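# Adjust a case latch hook so the lid seals

## Task

The hook on this equipment case's latch is at the wrong setting. Turn it further in or further out until closing the latch draws the lid down onto its gasket tightly enough to seal, while the lever still shuts with at most a firm push. The case must end up latched, with the hook's tip sitting behind the keeper's rim, and it must stay that way without the robot holding anything. Then release and move the gripper away.

## Robot and tools

Robot: a single six-joint arm with a two-finger gripper, seen through one camera, cam_wrist (672x504), mounted on the wrist. Joint ranges in rad, base to gripper: waist -6.283 to 6.283, shoulder -2.304 to 2.304, elbow -4.224 to 0.061, forearm roll -6.283 to 6.283, wrist pitch -2.164 to 2.164, wrist roll -6.283 to 6.283. The elbow cannot lock fully straight. The base may sit tilted relative to the table.

Frame: the scene frame has its origin on the table surface right under the arm's base; +z is up, +x points away along the arm's facing, and +y lies to the left when looking along +x. All positions are in metres and all orientations are quaternions written w first (qw, qx, qy, qz).

Gripper geometry: the fingers extend along the gripper's own +z axis and close along its y axis. The reported end_effector_position is the point between the pads with fingers shut, roughly 2 cm short of the fingertips; closing pushes the tips about 10 mm further along +z.

The row: every motion is given as one list of 8 numbers: x, y, z, qw, qx, qy, qz, opening. The first seven are an absolute gripper pose in the scene frame (metres, unit quaternion), not an offset. Opening runs from -1 (closed) to +1 (fully open, 0.084 m). A row is refused if its position lies more than 0.6 m from the last reported position along any of the gripper's axes. Resend the intended quaternion each time rather than copying a reported one, which may have drifted.

Tools:
- execute_actions {"actions": [...], "pictures": bool}. An empty list just reports the state. One action: {"rows": [[8 numbers], ...], "steps": n}, with 1 to 15 rows and up to 15 steps of 1/30 s (default 15); row i is used at step i and the final row repeats to fill out the steps. A wait: {"steps": n} with n up to 300, counted from the previous result, so your thinking time is included. Only one action or wait per call; a refused call sends nothing.
- move {"target": [8 numbers], "speed": m/s}. Drives the gripper in a straight line to that absolute pose over 0.5 to 10 s (cut off at 10 s). Speed 0.002 to 0.5, default 0.25; rotation limit is double that in rad/s. The opening is applied at the beginning. It does not stop for obstacles, and the hand can lag, wander or overshoot the speed, notably near full reach. Its result adds a "move:" line: done (settled near target), off_target, moving, held or fault, plus which limits fired (paced = pose clipped; held = some steps blocked, after which the arm may jump faster) and the remaining distance.
- wait {"seconds": 0 to 10}: let the simulation run with no new command.
- zoom_image {"camera": "cam_wrist", "region": [x0, y0, x1, y1]}: enlarged crop of the latest image, pixel coordinates from the top-left, at most 504 by 504.
- finished_scene {"scene": number}: ends and grades the current scene; irreversible. Stopping without any tool call also ends everything.

Controller behaviour: each step the commanded pose is limited to within 70 mm and 16 degrees of the measured pose, then solved by damped inverse kinematics with position favoured over orientation. Joint targets move at up to 3.14 rad/s, need 0.16 s to accelerate, and are synchronised. After an action ends the arm only continues to the last clipped pose, so far targets need follow-up commands; check the reported pose. The simulation keeps running while you think.

Results: a state line with end_effector_position, end_effector_quat_wxyz, linear and angular velocity; grip_measured (actual finger opening on the command scale); "Hand target", the pose now being tracked; "pose unreachable" when the clearance check altered or stopped a command (the mounting block counts as arm); HELD marking steps where your row was partly or wholly not sent. Reported hand position is less accurate at long reach. Pictures come with each result unless pictures is false.

Gripping: to hold something, command an opening well under grip_measured; the gap sets the squeeze, up to about 24 N per pad for parts up to about 6 cm. Sending grip_measured back still holds lightly. Fast closes can press harder.

Force and safety: contacts hit harder at higher speed and when the target lies deeper past the surface; a stopped arm keeps pushing until given a new command. Load limits in N m: waist 55.8, shoulder 55.8, elbow 46.5, forearm roll 25.1, wrist pitch 17.6, wrist roll 17.6 (held weight included). Reaching one triggers a torque fault: the joint backs off, pauses 10 s and the rest of the call is dropped. Motors also heat under load; a MOTOR HOT warning appears from 65 °C, and at 80 °C brakes engage until cooled (OVER-TEMPERATURE FAULT). Avoid faults, drops, slips, slams and violent pushes, and never let anything leave the table.

For this job, turn the hook in small increments, test-close the lever gently, finish latched with the hook tip behind the keeper rim, open the fingers and withdraw before ending the scene.

Each tool is called after "Emit:" as name(argument=value, ...), one argument or row to a line, values as JSON.

## Session

Emit:
execute_actions(
  actions=[],
)

Scene clock: 0.00 s of 9600.00 s.
end_effector_position=(+0.3026, +0.2977, +0.2255) grip_measured=+1.00 end_effector_quat_wxyz=(+0.096, +0.879, -0.308, +0.350) end_effector_velocity=(+0.000, +0.001, -0.000) end_effector_angular_velocity=(+0.001, -0.000, -0.000)
Joint positions: [ 1.481 -0.907 -0.838 -1.227 -1.312 -2.823  0.084]
Joint velocities: [ 0.    -0.    -0.001 -0.001  0.     0.     0.   ]
Hand target: +0.303, +0.298, +0.226; +0.096, +0.879, -0.308, +0.350

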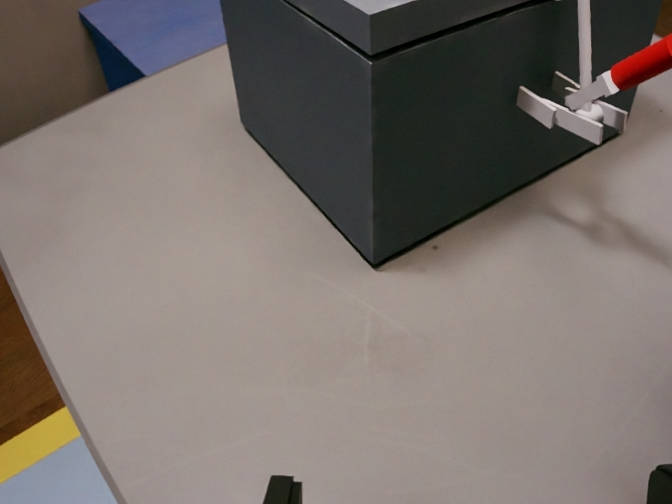

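Emit:
move(
  target=[0.38,0.05,0.29,0,1,0,0,0],
  speed=0.3,
)

Scene clock: 3.87 s of 9600.00 s.
end_effector_position=(+0.3790, +0.0504, +0.2890) grip_measured=-0.01 end_effector_quat_wxyz=(+0.001, +1.000, -0.001, -0.002) end_effector_velocity=(+0.000, -0.000, +0.001) end_effector_angular_velocity=(+0.002, +0.011, +0.001)
Joint positions: [ 0.717  0.45  -0.148 -1.183 -0.528 -4.588  0.044]
Joint velocities: [-0.01   0.001 -0.006  0.027  0.006 -0.036  0.   ]
Hand target: +0.379, +0.050, +0.289; +0.000, +1.000, -0.001, -0.003
Off the commanded pose: 0.001 m, 0 deg.
move: done

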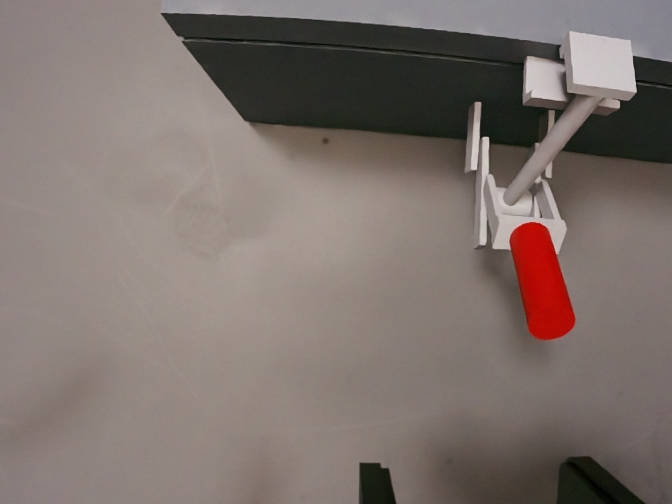

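Emit:
move(
  target=[0.4665,0.0,0.268,0,0.999,-0.0436,0,0],
  speed=0.2,
)

Scene clock: 15.80 s of 9600.00 s.
end_effector_position=(+0.4659, +0.0008, +0.2680) grip_measured=-0.01 end_effector_quat_wxyz=(-0.001, +0.999, -0.044, -0.001) end_effector_velocity=(+0.002, -0.001, -0.001) end_effector_angular_velocity=(+0.001, +0.002, -0.002)
Joint positions: [ 0.35   0.355 -0.308 -1.185 -0.348 -4.828  0.044]
Joint velocities: [-0.007 -0.007 -0.005 -0.     0.005 -0.003 -0.   ]
Hand target: +0.466, +0.001, +0.268; -0.001, +0.999, -0.044, -0.001
Off the commanded pose: 0.001 m, 0 deg.
move: done

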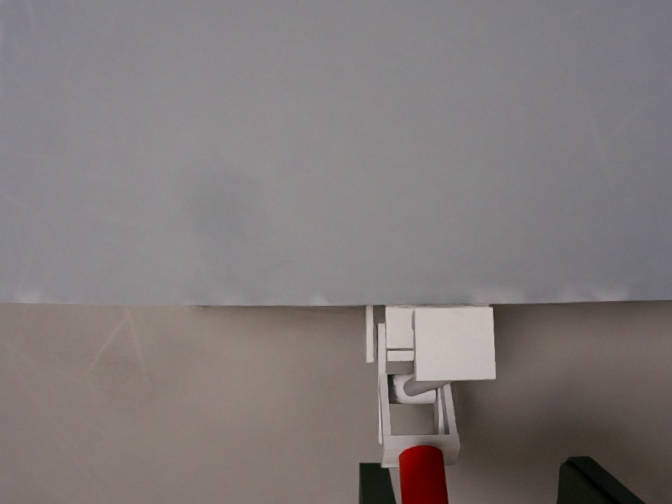

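Emit:
move(
  target=[0.444,0.053,0.27,0.498,0.862,0.0755,0.0436,-1],
  speed=0.3,
)

Emit:
move(
  target=[0.450,0.005,0.215,0.498,0.862,0.0755,0.0436,-1],
  speed=0.08,
)

Scene clock: 25.70 s of 9600.00 s.
end_effector_position=(+0.4453, +0.0527, +0.2713) grip_measured=-1.00 end_effector_quat_wxyz=(+0.498, +0.862, +0.075, +0.046) end_effector_velocity=(-0.001, +0.000, -0.000) end_effector_angular_velocity=(-0.013, -0.000, +0.002)
Joint positions: [ 0.914 -0.491 -0.659 -1.068 -1.467 -4.311  0.   ]
Joint velocities: [ 0.001 -0.011 -0.005  0.005 -0.009  0.002  0.   ]
Hand target: +0.445, +0.053, +0.271; +0.499, +0.862, +0.076, +0.046
Off the commanded pose: 0.002 m, 0 deg.
move: done

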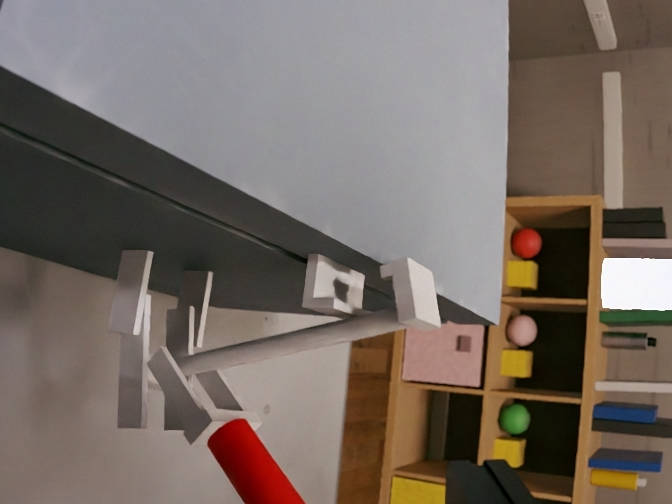

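Scene clock: 27.03 s of 9600.00 s.
end_effector_position=(+0.4500, +0.0053, +0.2152) grip_measured=-1.00 end_effector_quat_wxyz=(+0.498, +0.863, +0.076, +0.044) end_effector_velocity=(-0.000, -0.002, -0.001) end_effector_angular_velocity=(-0.001, -0.000, +0.001)
Joint positions: [ 0.755 -0.566 -0.634 -1.234 -1.406 -4.229  0.   ]
Joint velocities: [-0.005 -0.003  0.001 -0.005  0.     0.003  0.   ]
Hand target: +0.450, +0.005, +0.215; +0.498, +0.863, +0.076, +0.043
Off the commanded pose: 0.000 m, 0 deg.
move: done

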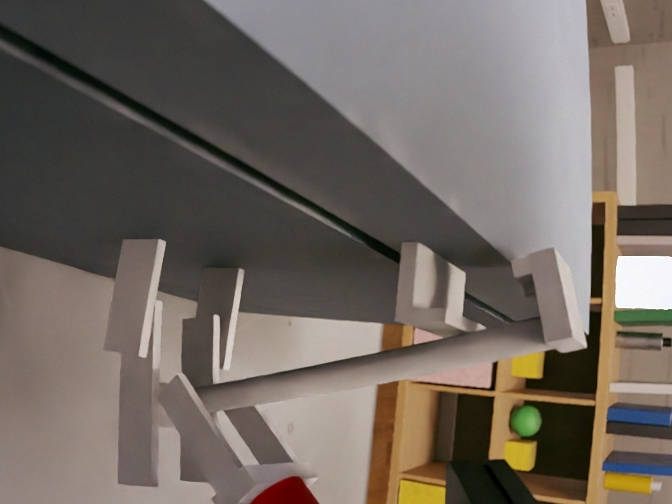

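Emit:
move(
  target=[0.445,0.005,0.198,0.498,0.862,0.0755,0.0436,-1],
  speed=0.04,
)

Emit:
move(
  target=[0.415,0.0077,0.157,0.498,0.862,0.0755,0.0436,-1],
  speed=0.05,
)

Emit:
move(
  target=[0.401,0.009,0.125,0.498,0.862,0.0755,0.0436,-1],
  speed=0.05,
)

Emit:
move(
  target=[0.399,0.009,0.104,0.498,0.862,0.0755,0.0436,-1],
  speed=0.04,
)

Emit:
move(
  target=[0.402,0.009,0.085,0.498,0.862,0.0755,0.0436,-1],
  speed=0.04,
)

Emit:
move(
  target=[0.408,0.008,0.068,0.498,0.862,0.0755,0.0436,-1],
  speed=0.03,
)

Emit:
move(
  target=[0.412,0.008,0.059,0.498,0.862,0.0755,0.0436,-1],
  speed=0.015,
)

Scene clock: 34.80 s of 9600.00 s.
end_effector_position=(+0.4451, +0.0050, +0.1982) grip_measured=-1.00 end_effector_quat_wxyz=(+0.498, +0.863, +0.076, +0.044) end_effector_velocity=(-0.001, -0.000, -0.002) end_effector_angular_velocity=(-0.000, +0.001, -0.001)
Joint positions: [ 0.74  -0.616 -0.649 -1.255 -1.395 -4.197  0.   ]
Joint velocities: [-0.002 -0.005 -0.001 -0.001  0.002  0.003  0.   ]
Hand target: +0.445, +0.005, +0.198; +0.498, +0.863, +0.076, +0.044
Off the commanded pose: 0.000 m, 0 deg.
move: done

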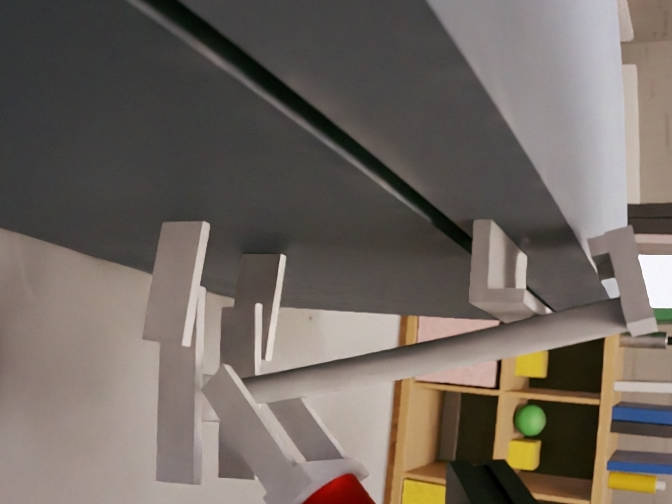

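Scene clock: 36.20 s of 9600.00 s.
end_effector_position=(+0.4152, +0.0076, +0.1573) grip_measured=-1.00 end_effector_quat_wxyz=(+0.498, +0.863, +0.076, +0.044) end_effector_velocity=(-0.001, -0.000, -0.001) end_effector_angular_velocity=(-0.000, +0.000, -0.001)
Joint positions: [ 0.732 -0.756 -0.679 -1.284 -1.362 -4.088  0.   ]
Joint velocities: [-0.    -0.005 -0.001 -0.001  0.001  0.004  0.   ]
Hand target: +0.415, +0.008, +0.157; +0.498, +0.863, +0.076, +0.044
Off the commanded pose: 0.000 m, 0 deg.
move: done

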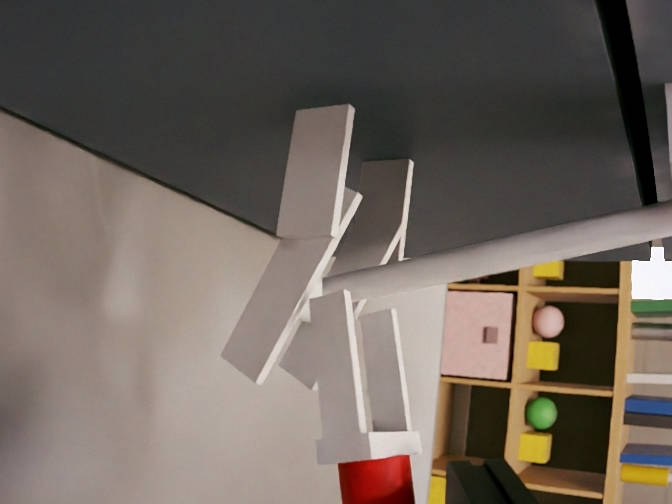

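Scene clock: 37.27 s of 9600.00 s.
end_effector_position=(+0.4011, +0.0090, +0.1252) grip_measured=-1.00 end_effector_quat_wxyz=(+0.498, +0.863, +0.076, +0.044) end_effector_velocity=(+0.001, +0.001, -0.002) end_effector_angular_velocity=(+0.002, -0.003, -0.001)
Joint positions: [ 0.713 -0.857 -0.721 -1.315 -1.349 -4.031  0.   ]
Joint velocities: [-0.001 -0.005 -0.006 -0.002  0.     0.003  0.   ]
Hand target: +0.401, +0.009, +0.125; +0.498, +0.863, +0.076, +0.044
Off the commanded pose: 0.000 m, 0 deg.
move: done

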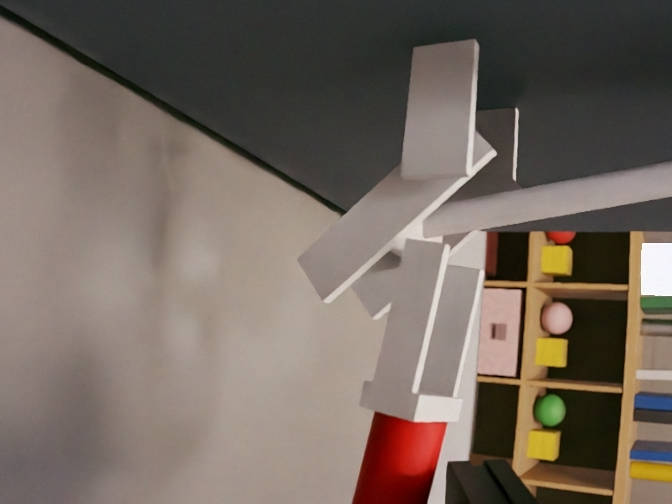

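Scene clock: 38.13 s of 9600.00 s.
end_effector_position=(+0.3990, +0.0090, +0.1042) grip_measured=-1.00 end_effector_quat_wxyz=(+0.498, +0.863, +0.076, +0.044) end_effector_velocity=(-0.000, -0.000, -0.002) end_effector_angular_velocity=(-0.000, +0.001, +0.001)
Joint positions: [ 0.691 -0.912 -0.759 -1.341 -1.348 -4.012  0.   ]
Joint velocities: [-0.002 -0.005 -0.003 -0.003 -0.     0.001  0.   ]
Hand target: +0.399, +0.009, +0.104; +0.498, +0.863, +0.076, +0.044
Off the commanded pose: 0.000 m, 0 deg.
move: done

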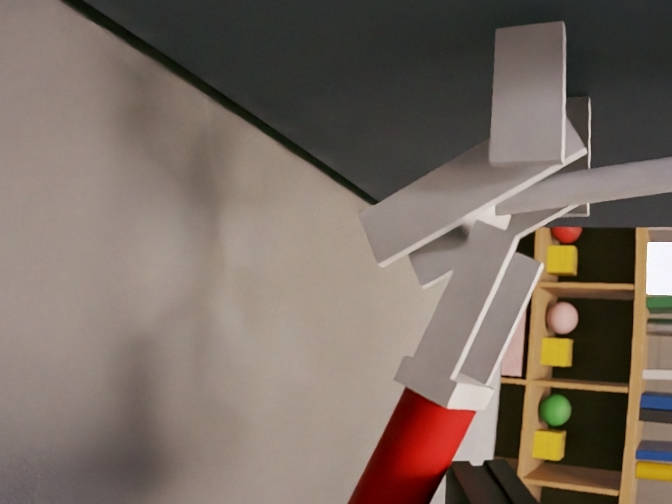

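Scene clock: 38.97 s of 9600.00 s.
end_effector_position=(+0.4019, +0.0091, +0.0852) grip_measured=-1.00 end_effector_quat_wxyz=(+0.498, +0.863, +0.076, +0.044) end_effector_velocity=(-0.000, -0.000, -0.002) end_effector_angular_velocity=(-0.001, +0.000, +0.000)
Joint positions: [ 0.666 -0.956 -0.8   -1.367 -1.351 -4.008  0.   ]
Joint velocities: [-0.002 -0.005 -0.003 -0.002 -0.001  0.001  0.   ]
Hand target: +0.402, +0.009, +0.085; +0.498, +0.863, +0.076, +0.044
Off the commanded pose: 0.000 m, 0 deg.
move: done

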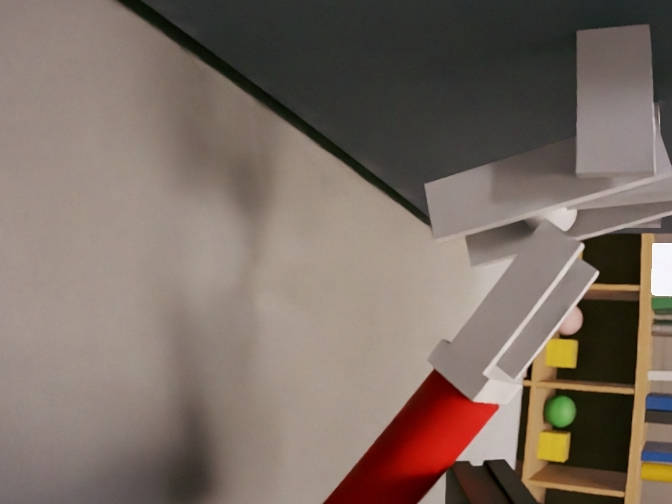

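Scene clock: 39.87 s of 9600.00 s.
end_effector_position=(+0.4079, +0.0081, +0.0682) grip_measured=-1.00 end_effector_quat_wxyz=(+0.498, +0.863, +0.076, +0.044) end_effector_velocity=(+0.001, -0.000, -0.002) end_effector_angular_velocity=(-0.001, -0.001, +0.001)
Joint positions: [ 0.639 -0.99  -0.839 -1.392 -1.356 -4.013  0.   ]
Joint velocities: [-0.003 -0.004 -0.004 -0.003 -0.002 -0.     0.   ]
Hand target: +0.408, +0.008, +0.068; +0.498, +0.863, +0.076, +0.044
Off the commanded pose: 0.000 m, 0 deg.
move: done

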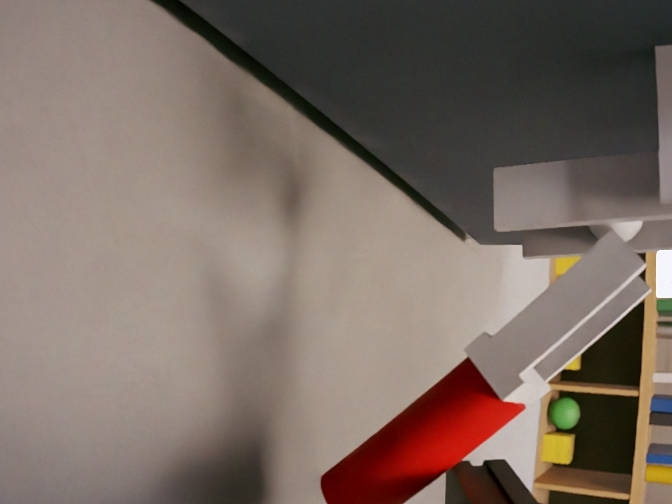

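Scene clock: 40.77 s of 9600.00 s.
end_effector_position=(+0.4114, +0.0076, +0.0596) grip_measured=-1.00 end_effector_quat_wxyz=(+0.499, +0.862, +0.076, +0.043) end_effector_velocity=(+0.001, +0.000, -0.002) end_effector_angular_velocity=(+0.000, -0.001, +0.000)
Joint positions: [ 0.625 -1.007 -0.861 -1.403 -1.36  -4.018  0.   ]
Joint velocities: [-0.003 -0.003 -0.005 -0.003 -0.001 -0.001  0.   ]
Hand target: +0.412, +0.008, +0.059; +0.498, +0.863, +0.076, +0.044
Off the commanded pose: 0.001 m, 0 deg.
move: done

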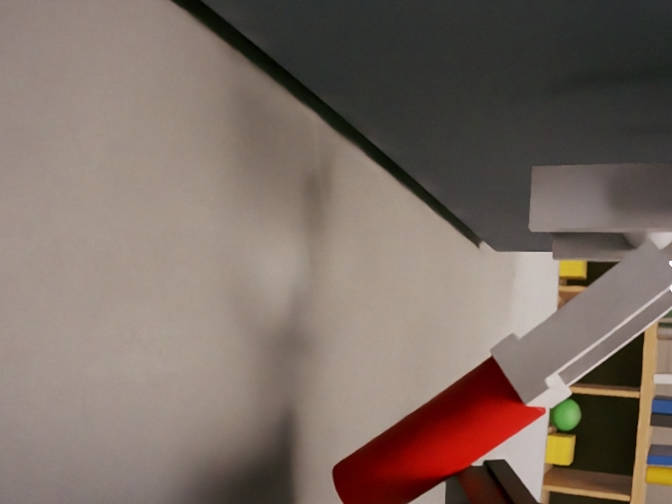

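Emit:
move(
  target=[0.39,0.07,0.12,0.498,0.862,0.0755,0.0436,-1],
  speed=0.15,
)

Emit:
move(
  target=[0.42,0.15,0.138,0.5,0.5,-0.5,0.5,-1],
  speed=0.3,
)

Scene clock: 44.70 s of 9600.00 s.
end_effector_position=(+0.3901, +0.0694, +0.1199) grip_measured=-1.00 end_effector_quat_wxyz=(+0.499, +0.862, +0.076, +0.044) end_effector_velocity=(-0.000, +0.002, +0.002) end_effector_angular_velocity=(-0.001, -0.001, +0.000)
Joint positions: [ 0.827 -0.937 -0.838 -1.192 -1.349 -4.071  0.   ]
Joint velocities: [ 0.005  0.002 -0.     0.005 -0.001 -0.001  0.   ]
Hand target: +0.390, +0.070, +0.120; +0.499, +0.862, +0.076, +0.044
Off the commanded pose: 0.001 m, 0 deg.
move: done

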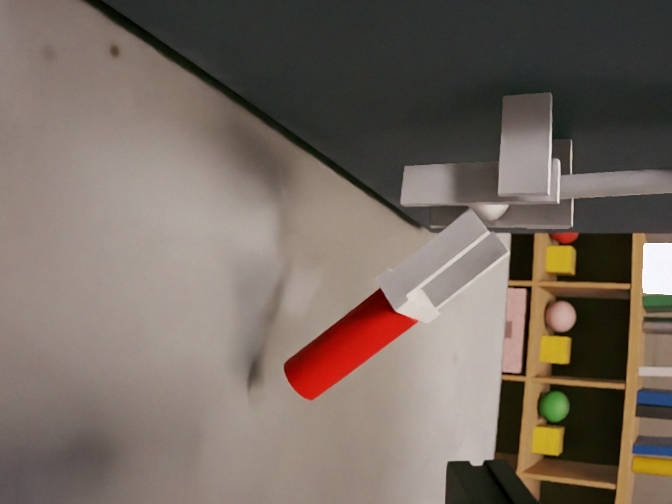

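Scene clock: 48.00 s of 9600.00 s.
end_effector_position=(+0.4197, +0.1504, +0.1380) grip_measured=-1.00 end_effector_quat_wxyz=(+0.501, +0.501, -0.499, +0.500) end_effector_velocity=(+0.000, +0.001, -0.000) end_effector_angular_velocity=(-0.001, -0.011, -0.005)
Joint positions: [ 0.811 -1.243 -1.383 -0.789 -1.837 -2.653  0.   ]
Joint velocities: [-0.001 -0.001 -0.004  0.004 -0.001  0.01   0.   ]
Hand target: +0.420, +0.150, +0.138; +0.500, +0.500, -0.500, +0.500
Off the commanded pose: 0.001 m, 0 deg.
move: done

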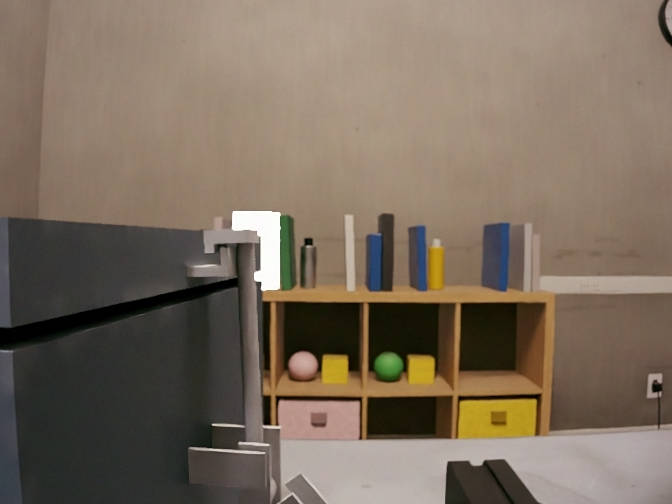

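Emit:
zoom_image(
  camera="cam_wrist",
  region=[170,210,290,310],
)

Region (170, 210, 290, 310) of cam_wrist's 672x504 image, scaled by 4.200, with more detail than that image has.

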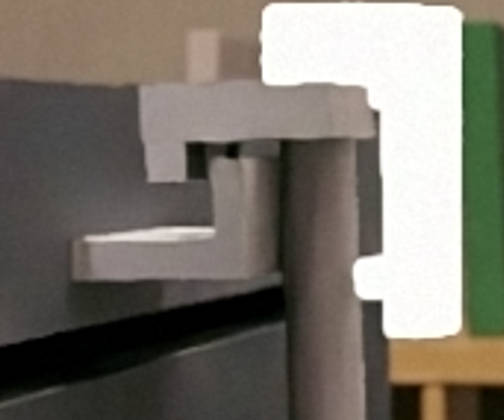

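Emit:
move(
  target=[0.40,0.08,0.17,0,0.0436,0.999,0,-0.3],
  speed=0.35,
)

Emit:
move(
  target=[0.428,0.0045,0.10,0,0.0436,0.999,0,-0.3],
  speed=0.15,
)

Scene clock: 61.07 s of 9600.00 s.
end_effector_position=(+0.3996, +0.0797, +0.1692) grip_measured=-0.32 end_effector_quat_wxyz=(-0.000, +0.045, +0.999, +0.001) end_effector_velocity=(-0.000, -0.001, -0.000) end_effector_angular_velocity=(+0.007, -0.012, -0.002)
Joint positions: [ 0.554 -0.131 -0.298 -2.145 -0.506 -0.448  0.03 ]
Joint velocities: [-0.003  0.001  0.009 -0.041 -0.01   0.038 -0.   ]
Hand target: +0.400, +0.080, +0.169; +0.001, +0.045, +0.999, +0.001
Off the commanded pose: 0.001 m, 0 deg.
move: done

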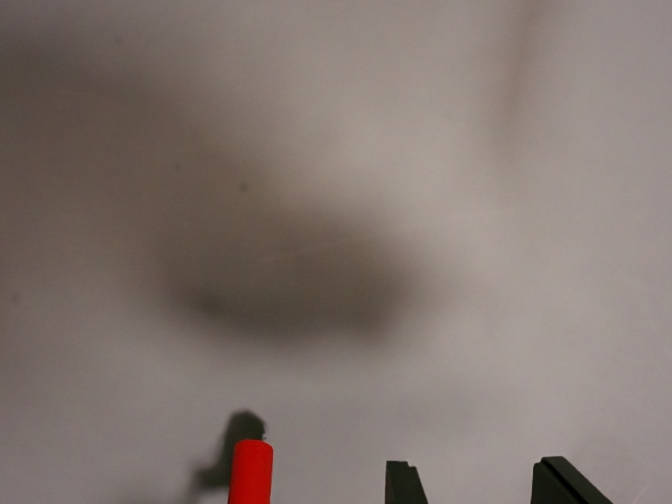

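Scene clock: 62.30 s of 9600.00 s.
end_effector_position=(+0.4279, +0.0055, +0.1003) grip_measured=-0.32 end_effector_quat_wxyz=(-0.000, +0.044, +0.999, +0.001) end_effector_velocity=(+0.002, -0.001, -0.002) end_effector_angular_velocity=(+0.003, -0.003, -0.000)
Joint positions: [ 0.21  -0.288 -0.378 -2.634 -0.531 -0.28   0.03 ]
Joint velocities: [-0.008 -0.004 -0.003 -0.018 -0.002  0.009 -0.   ]
Hand target: +0.428, +0.005, +0.100; -0.000, +0.044, +0.999, +0.001
Off the commanded pose: 0.001 m, 0 deg.
move: done

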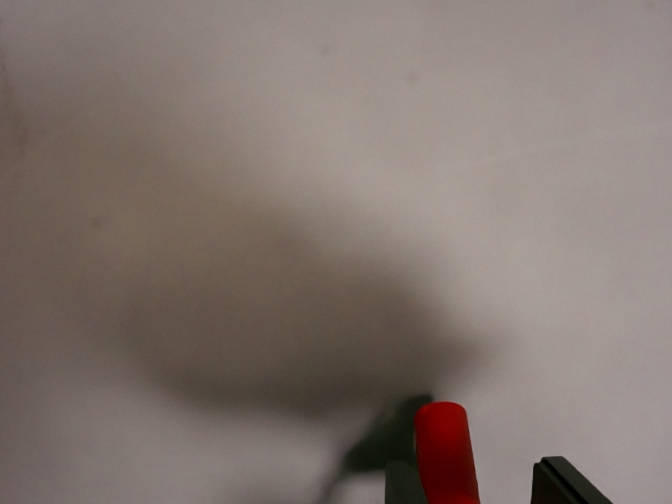

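Emit:
move(
  target=[0.427,0.0046,0.042,0,0.0436,0.999,0,-0.3],
  speed=0.08,
)

Emit:
move(
  target=[0.427,0.0046,0.042,0,0.0436,0.999,0,-0.75],
)

Emit:
move(
  target=[0.412,0.006,0.058,0,0.0436,0.999,0,-0.75],
  speed=0.04,
)

Emit:
move(
  target=[0.400,0.007,0.080,0,0.0436,0.999,0,-0.75],
  speed=0.05,
)

Emit:
move(
  target=[0.393,0.0076,0.114,0,0.0436,0.999,0,-0.75],
  speed=0.05,
)

Emit:
move(
  target=[0.402,0.007,0.154,0,0.0436,0.999,0,-0.75],
  speed=0.05,
)

Emit:
move(
  target=[0.410,0.006,0.167,0,0.0436,0.999,0,-0.75],
  speed=0.05,
)

Emit:
move(
  target=[0.410,0.006,0.167,0,0.0436,0.999,0,0],
)

Emit:
move(
  target=[0.43,0.004,0.27,0,0.0436,0.999,0,0],
  speed=0.2,
)

Scene clock: 68.10 s of 9600.00 s.
end_effector_position=(+0.4270, +0.0048, +0.0424) grip_measured=-0.32 end_effector_quat_wxyz=(+0.000, +0.044, +0.999, +0.000) end_effector_velocity=(+0.001, -0.000, -0.003) end_effector_angular_velocity=(+0.000, -0.001, -0.001)
Joint positions: [ 0.165 -0.493 -0.477 -2.75  -0.626 -0.195  0.03 ]
Joint velocities: [-0.002 -0.008 -0.006 -0.004 -0.003  0.003  0.   ]
Hand target: +0.427, +0.005, +0.042; +0.000, +0.044, +0.999, +0.000
Off the commanded pose: 0.000 m, 0 deg.
move: done

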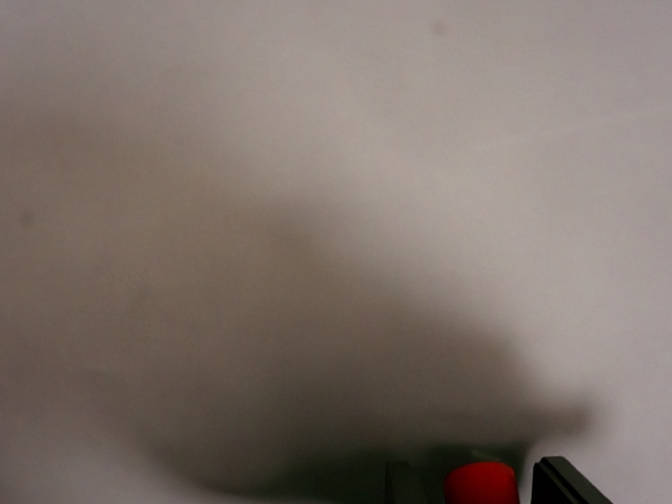

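Scene clock: 68.80 s of 9600.00 s.
end_effector_position=(+0.4270, +0.0049, +0.0421) grip_measured=-0.60 end_effector_quat_wxyz=(-0.000, +0.043, +0.999, +0.000) end_effector_velocity=(+0.001, -0.000, -0.000) end_effector_angular_velocity=(-0.001, -0.001, -0.000)
Joint positions: [ 0.165 -0.494 -0.478 -2.751 -0.626 -0.195  0.018]
Joint velocities: [-0.001 -0.001 -0.001  0.001 -0.001 -0.001  0.   ]
Hand target: +0.427, +0.005, +0.042; -0.000, +0.044, +0.999, +0.000
Off the commanded pose: 0.000 m, 0 deg.
move: done

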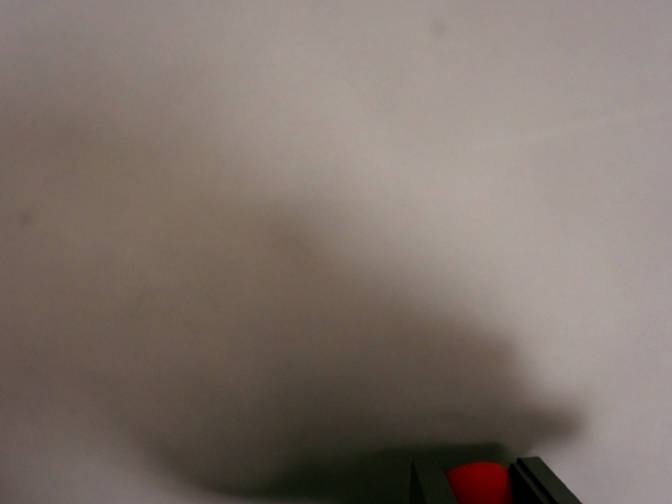

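Scene clock: 69.67 s of 9600.00 s.
end_effector_position=(+0.4126, +0.0057, +0.0578) grip_measured=-0.60 end_effector_quat_wxyz=(+0.001, +0.044, +0.999, -0.000) end_effector_velocity=(-0.001, +0.000, +0.001) end_effector_angular_velocity=(+0.000, -0.001, +0.001)
Joint positions: [ 0.182 -0.455 -0.423 -2.742 -0.642 -0.184  0.018]
Joint velocities: [ 0.002  0.004  0.004  0.001 -0.001  0.    -0.   ]
Hand target: +0.412, +0.006, +0.058; +0.000, +0.044, +0.999, -0.000
Off the commanded pose: 0.001 m, 0 deg.
move: done

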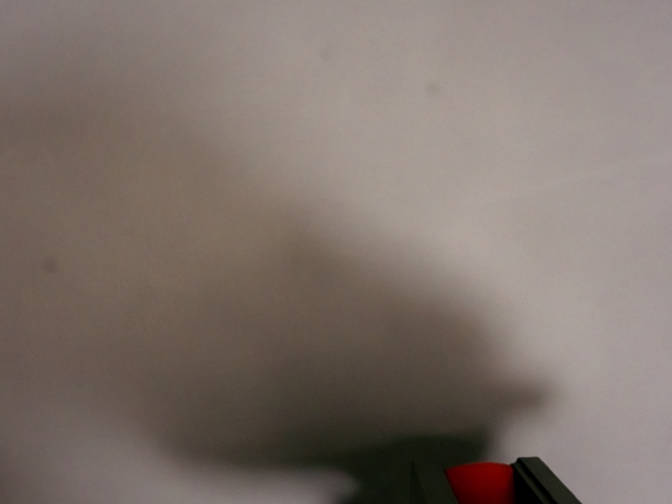

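Scene clock: 70.53 s of 9600.00 s.
end_effector_position=(+0.4004, +0.0067, +0.0798) grip_measured=-0.61 end_effector_quat_wxyz=(+0.000, +0.044, +0.999, -0.000) end_effector_velocity=(-0.001, +0.000, +0.002) end_effector_angular_velocity=(+0.000, +0.000, +0.000)
Joint positions: [ 0.206 -0.39  -0.362 -2.716 -0.638 -0.186  0.017]
Joint velocities: [ 0.002  0.005  0.005  0.003  0.001 -0.001 -0.   ]
Hand target: +0.400, +0.007, +0.080; +0.000, +0.044, +0.999, -0.000
Off the commanded pose: 0.001 m, 0 deg.
move: done

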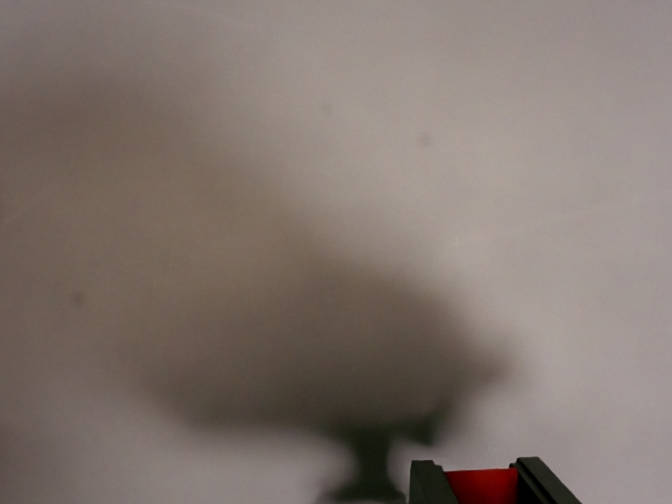

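Scene clock: 71.60 s of 9600.00 s.
end_effector_position=(+0.3938, +0.0073, +0.1137) grip_measured=-0.61 end_effector_quat_wxyz=(+0.001, +0.044, +0.999, -0.000) end_effector_velocity=(-0.000, +0.000, +0.002) end_effector_angular_velocity=(-0.000, +0.000, +0.000)
Joint positions: [ 0.242 -0.264 -0.291 -2.646 -0.59  -0.228  0.017]
Joint velocities: [ 0.003  0.008  0.004  0.007  0.004 -0.005 -0.   ]
Hand target: +0.393, +0.007, +0.114; +0.000, +0.044, +0.999, -0.000
Off the commanded pose: 0.001 m, 0 deg.
move: done

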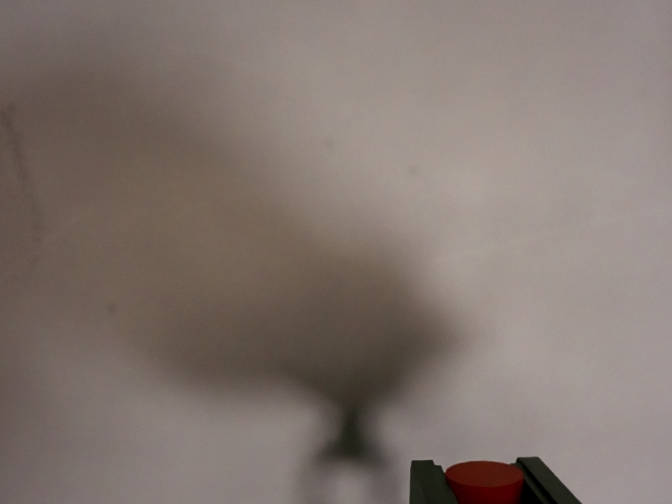

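Scene clock: 72.80 s of 9600.00 s.
end_effector_position=(+0.4030, +0.0069, +0.1536) grip_measured=-0.61 end_effector_quat_wxyz=(+0.001, +0.044, +0.999, -0.000) end_effector_velocity=(+0.000, -0.000, +0.002) end_effector_angular_velocity=(-0.002, +0.002, +0.001)
Joint positions: [ 0.278 -0.086 -0.249 -2.48  -0.478 -0.379  0.017]
Joint velocities: [ 0.003  0.009  0.001  0.019  0.007 -0.018  0.   ]
Hand target: +0.402, +0.007, +0.154; -0.000, +0.044, +0.999, -0.000
Off the commanded pose: 0.001 m, 0 deg.
move: done

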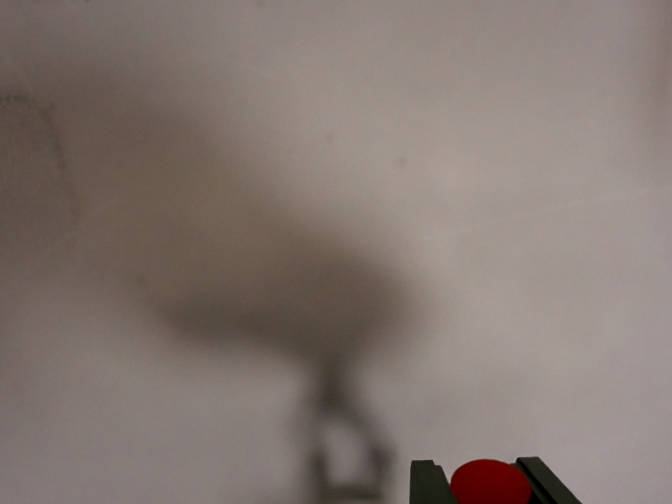

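Scene clock: 73.60 s of 9600.00 s.
end_effector_position=(+0.4101, +0.0061, +0.1668) grip_measured=-0.61 end_effector_quat_wxyz=(+0.000, +0.044, +0.999, +0.000) end_effector_velocity=(+0.000, -0.000, +0.002) end_effector_angular_velocity=(-0.002, +0.002, +0.000)
Joint positions: [ 0.285 -0.025 -0.247 -2.39  -0.431 -0.471  0.017]
Joint velocities: [ 0.002  0.007  0.     0.019  0.005 -0.018  0.   ]
Hand target: +0.410, +0.006, +0.167; -0.000, +0.044, +0.999, -0.000
Off the commanded pose: 0.000 m, 0 deg.
move: done

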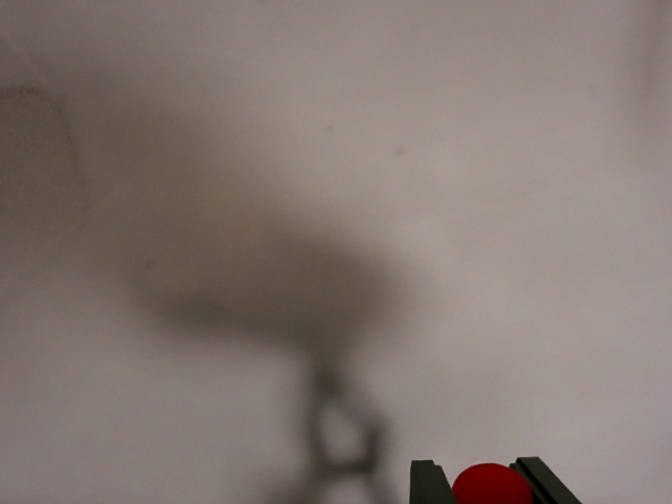

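Scene clock: 74.30 s of 9600.00 s.
end_effector_position=(+0.4100, +0.0060, +0.1670) grip_measured=-0.01 end_effector_quat_wxyz=(+0.000, +0.044, +0.999, +0.000) end_effector_velocity=(-0.000, +0.000, +0.000) end_effector_angular_velocity=(+0.001, +0.001, -0.001)
Joint positions: [ 0.285 -0.024 -0.247 -2.388 -0.43  -0.473  0.044]
Joint velocities: [-0.     0.     0.     0.     0.001  0.    -0.   ]
Hand target: +0.410, +0.006, +0.167; -0.000, +0.044, +0.999, -0.000
Off the commanded pose: 0.000 m, 0 deg.
move: done

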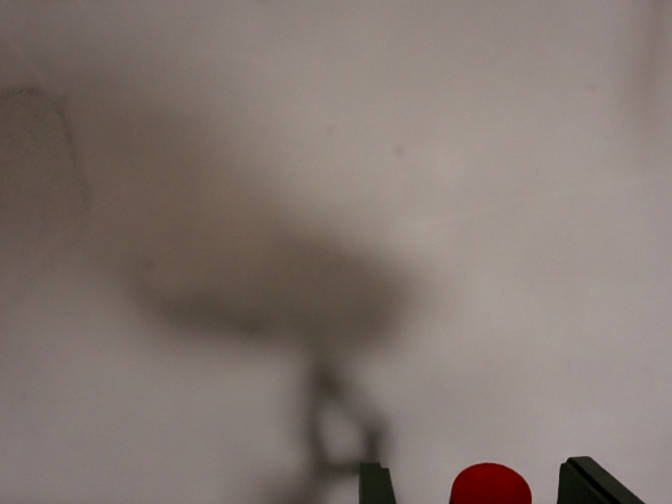

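Scene clock: 75.87 s of 9600.00 s.
end_effector_position=(+0.4295, +0.0036, +0.2695) grip_measured=-0.01 end_effector_quat_wxyz=(-0.000, +0.044, +0.999, -0.001) end_effector_velocity=(+0.001, -0.001, +0.001) end_effector_angular_velocity=(-0.001, +0.015, +0.002)
Joint positions: [ 0.4    0.416 -0.219 -1.247 -0.369 -1.579  0.044]
Joint velocities: [-0.006 -0.005 -0.012  0.056 -0.001 -0.061  0.   ]
Hand target: +0.430, +0.004, +0.270; -0.001, +0.043, +0.999, -0.001
Off the commanded pose: 0.001 m, 0 deg.
move: done

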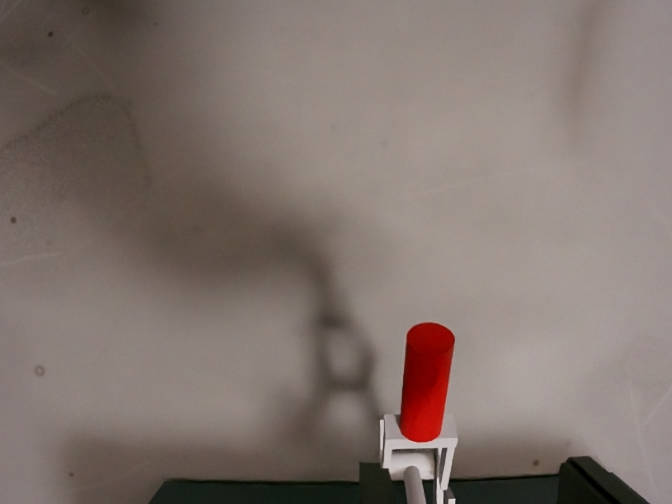

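Emit:
move(
  target=[0.45,0.002,0.27,0,-0.6756,0.7373,0,0],
  speed=0.5,
)

Emit:
move(
  target=[0.4685,0.001,0.27,0,-0.999,0.0436,0,0],
  speed=0.5,
)

Scene clock: 81.27 s of 9600.00 s.
end_effector_position=(+0.4499, +0.0021, +0.2699) grip_measured=-0.01 end_effector_quat_wxyz=(+0.000, -0.675, +0.738, -0.000) end_effector_velocity=(-0.000, -0.000, +0.000) end_effector_angular_velocity=(+0.003, +0.013, +0.007)
Joint positions: [ 0.373  0.387 -0.267 -1.212 -0.359 -3.21   0.044]
Joint velocities: [-0.007 -0.002 -0.006  0.046  0.003 -0.056  0.   ]
Hand target: +0.450, +0.002, +0.270; -0.000, -0.676, +0.737, +0.000
Off the commanded pose: 0.000 m, 0 deg.
move: done

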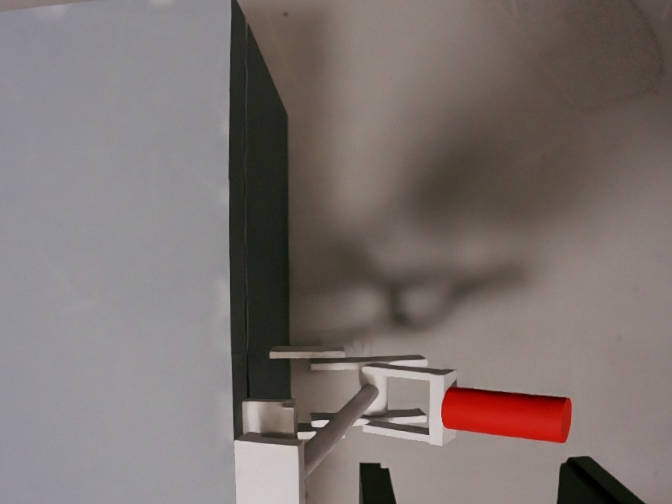

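Scene clock: 83.57 s of 9600.00 s.
end_effector_position=(+0.4684, +0.0011, +0.2699) grip_measured=-0.01 end_effector_quat_wxyz=(+0.000, +0.999, -0.044, +0.001) end_effector_velocity=(+0.000, -0.000, +0.000) end_effector_angular_velocity=(+0.005, +0.013, +0.008)
Joint positions: [ 0.353  0.358 -0.313 -1.175 -0.353 -4.836  0.044]
Joint velocities: [-0.007 -0.002 -0.008  0.05   0.004 -0.063 -0.   ]
Hand target: +0.468, +0.001, +0.270; -0.000, +0.999, -0.044, -0.000
Off the commanded pose: 0.000 m, 0 deg.
move: done

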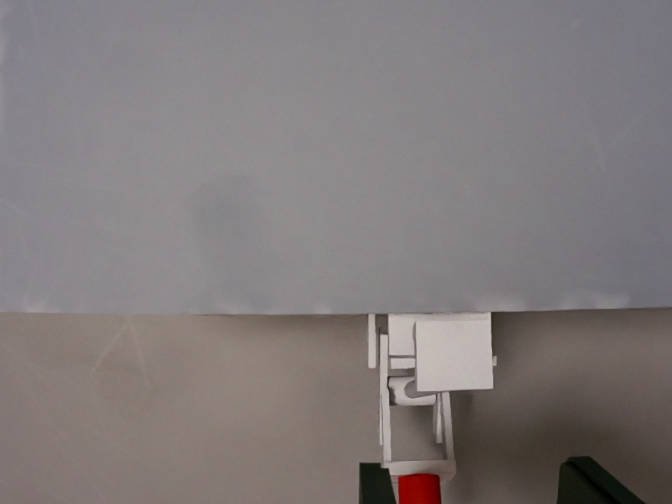

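Emit:
move(
  target=[0.505,-0.002,0.266,-0.0051,0.992,-0.0433,-0.118,0],
  speed=0.15,
)

Emit:
move(
  target=[0.4984,-0.0016,0.237,-0.0051,0.992,-0.0433,-0.118,0],
  speed=0.05,
)

Emit:
move(
  target=[0.4984,-0.0016,0.237,-0.0051,0.992,-0.0433,-0.118,-1],
)

Emit:
move(
  target=[0.4685,0.001,0.241,0,0.999,-0.0436,0,-1],
  speed=0.04,
)

Scene clock: 88.40 s of 9600.00 s.
end_effector_position=(+0.5044, -0.0015, +0.2662) grip_measured=-0.01 end_effector_quat_wxyz=(-0.005, +0.992, -0.043, -0.118) end_effector_velocity=(+0.001, -0.000, -0.000) end_effector_angular_velocity=(+0.009, +0.011, +0.001)
Joint positions: [ 0.265  0.185 -0.552 -0.5   -0.474 -5.557  0.044]
Joint velocities: [-0.009 -0.006 -0.009  0.037 -0.004 -0.045  0.   ]
Hand target: +0.505, -0.002, +0.266; -0.006, +0.992, -0.043, -0.119
Off the commanded pose: 0.001 m, 0 deg.
move: done

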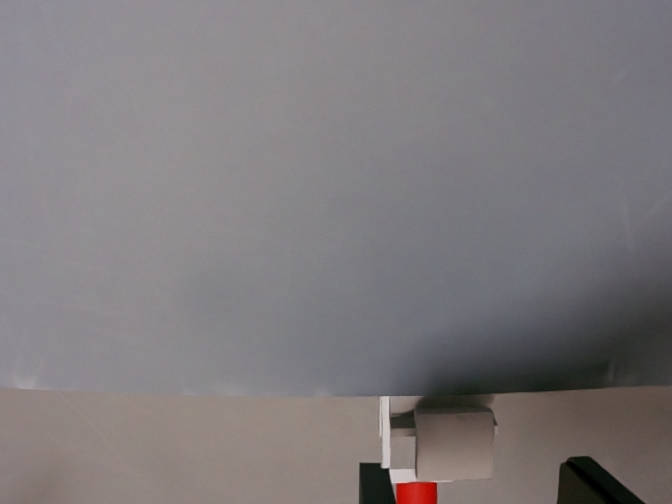

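Scene clock: 89.37 s of 9600.00 s.
end_effector_position=(+0.4984, -0.0016, +0.2373) grip_measured=-0.01 end_effector_quat_wxyz=(-0.005, +0.992, -0.043, -0.118) end_effector_velocity=(-0.001, -0.000, -0.002) end_effector_angular_velocity=(-0.002, +0.001, +0.001)
Joint positions: [ 0.243  0.113 -0.544 -0.582 -0.398 -5.485  0.044]
Joint velocities: [-0.001 -0.005  0.001 -0.01   0.003  0.009  0.   ]
Hand target: +0.498, -0.002, +0.237; -0.005, +0.992, -0.043, -0.118
Off the commanded pose: 0.000 m, 0 deg.
move: done

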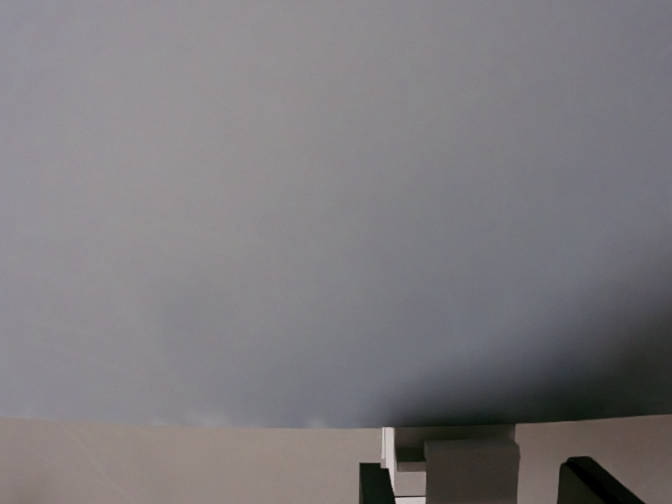

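Scene clock: 90.07 s of 9600.00 s.
end_effector_position=(+0.4985, -0.0015, +0.2370) grip_measured=-0.52 end_effector_quat_wxyz=(-0.005, +0.992, -0.043, -0.118) end_effector_velocity=(+0.000, +0.000, -0.000) end_effector_angular_velocity=(+0.000, -0.000, -0.001)
Joint positions: [ 0.243  0.112 -0.544 -0.583 -0.397 -5.485  0.021]
Joint velocities: [-0.    -0.     0.     0.     0.001  0.001 -0.   ]
Hand target: +0.498, -0.002, +0.237; -0.005, +0.992, -0.043, -0.118
Off the commanded pose: 0.000 m, 0 deg.
move: done

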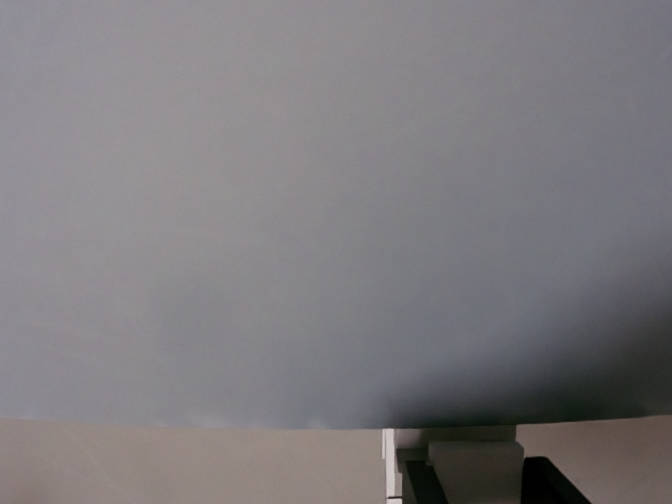

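Scene clock: 93.30 s of 9600.00 s.
end_effector_position=(+0.4692, +0.0006, +0.2409) grip_measured=-0.52 end_effector_quat_wxyz=(+0.000, +0.999, -0.044, +0.000) end_effector_velocity=(-0.001, +0.000, -0.000) end_effector_angular_velocity=(-0.003, -0.019, -0.001)
Joint positions: [ 0.316  0.251 -0.323 -1.458 -0.308 -4.57   0.021]
Joint velocities: [ 0.007  0.005  0.013 -0.085 -0.007  0.09   0.   ]
Hand target: +0.469, +0.001, +0.241; +0.001, +0.999, -0.044, +0.001
Off the commanded pose: 0.001 m, 0 deg.
move: done

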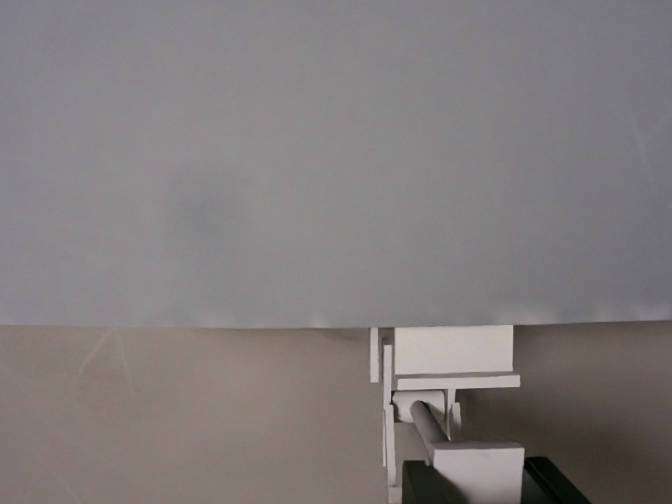

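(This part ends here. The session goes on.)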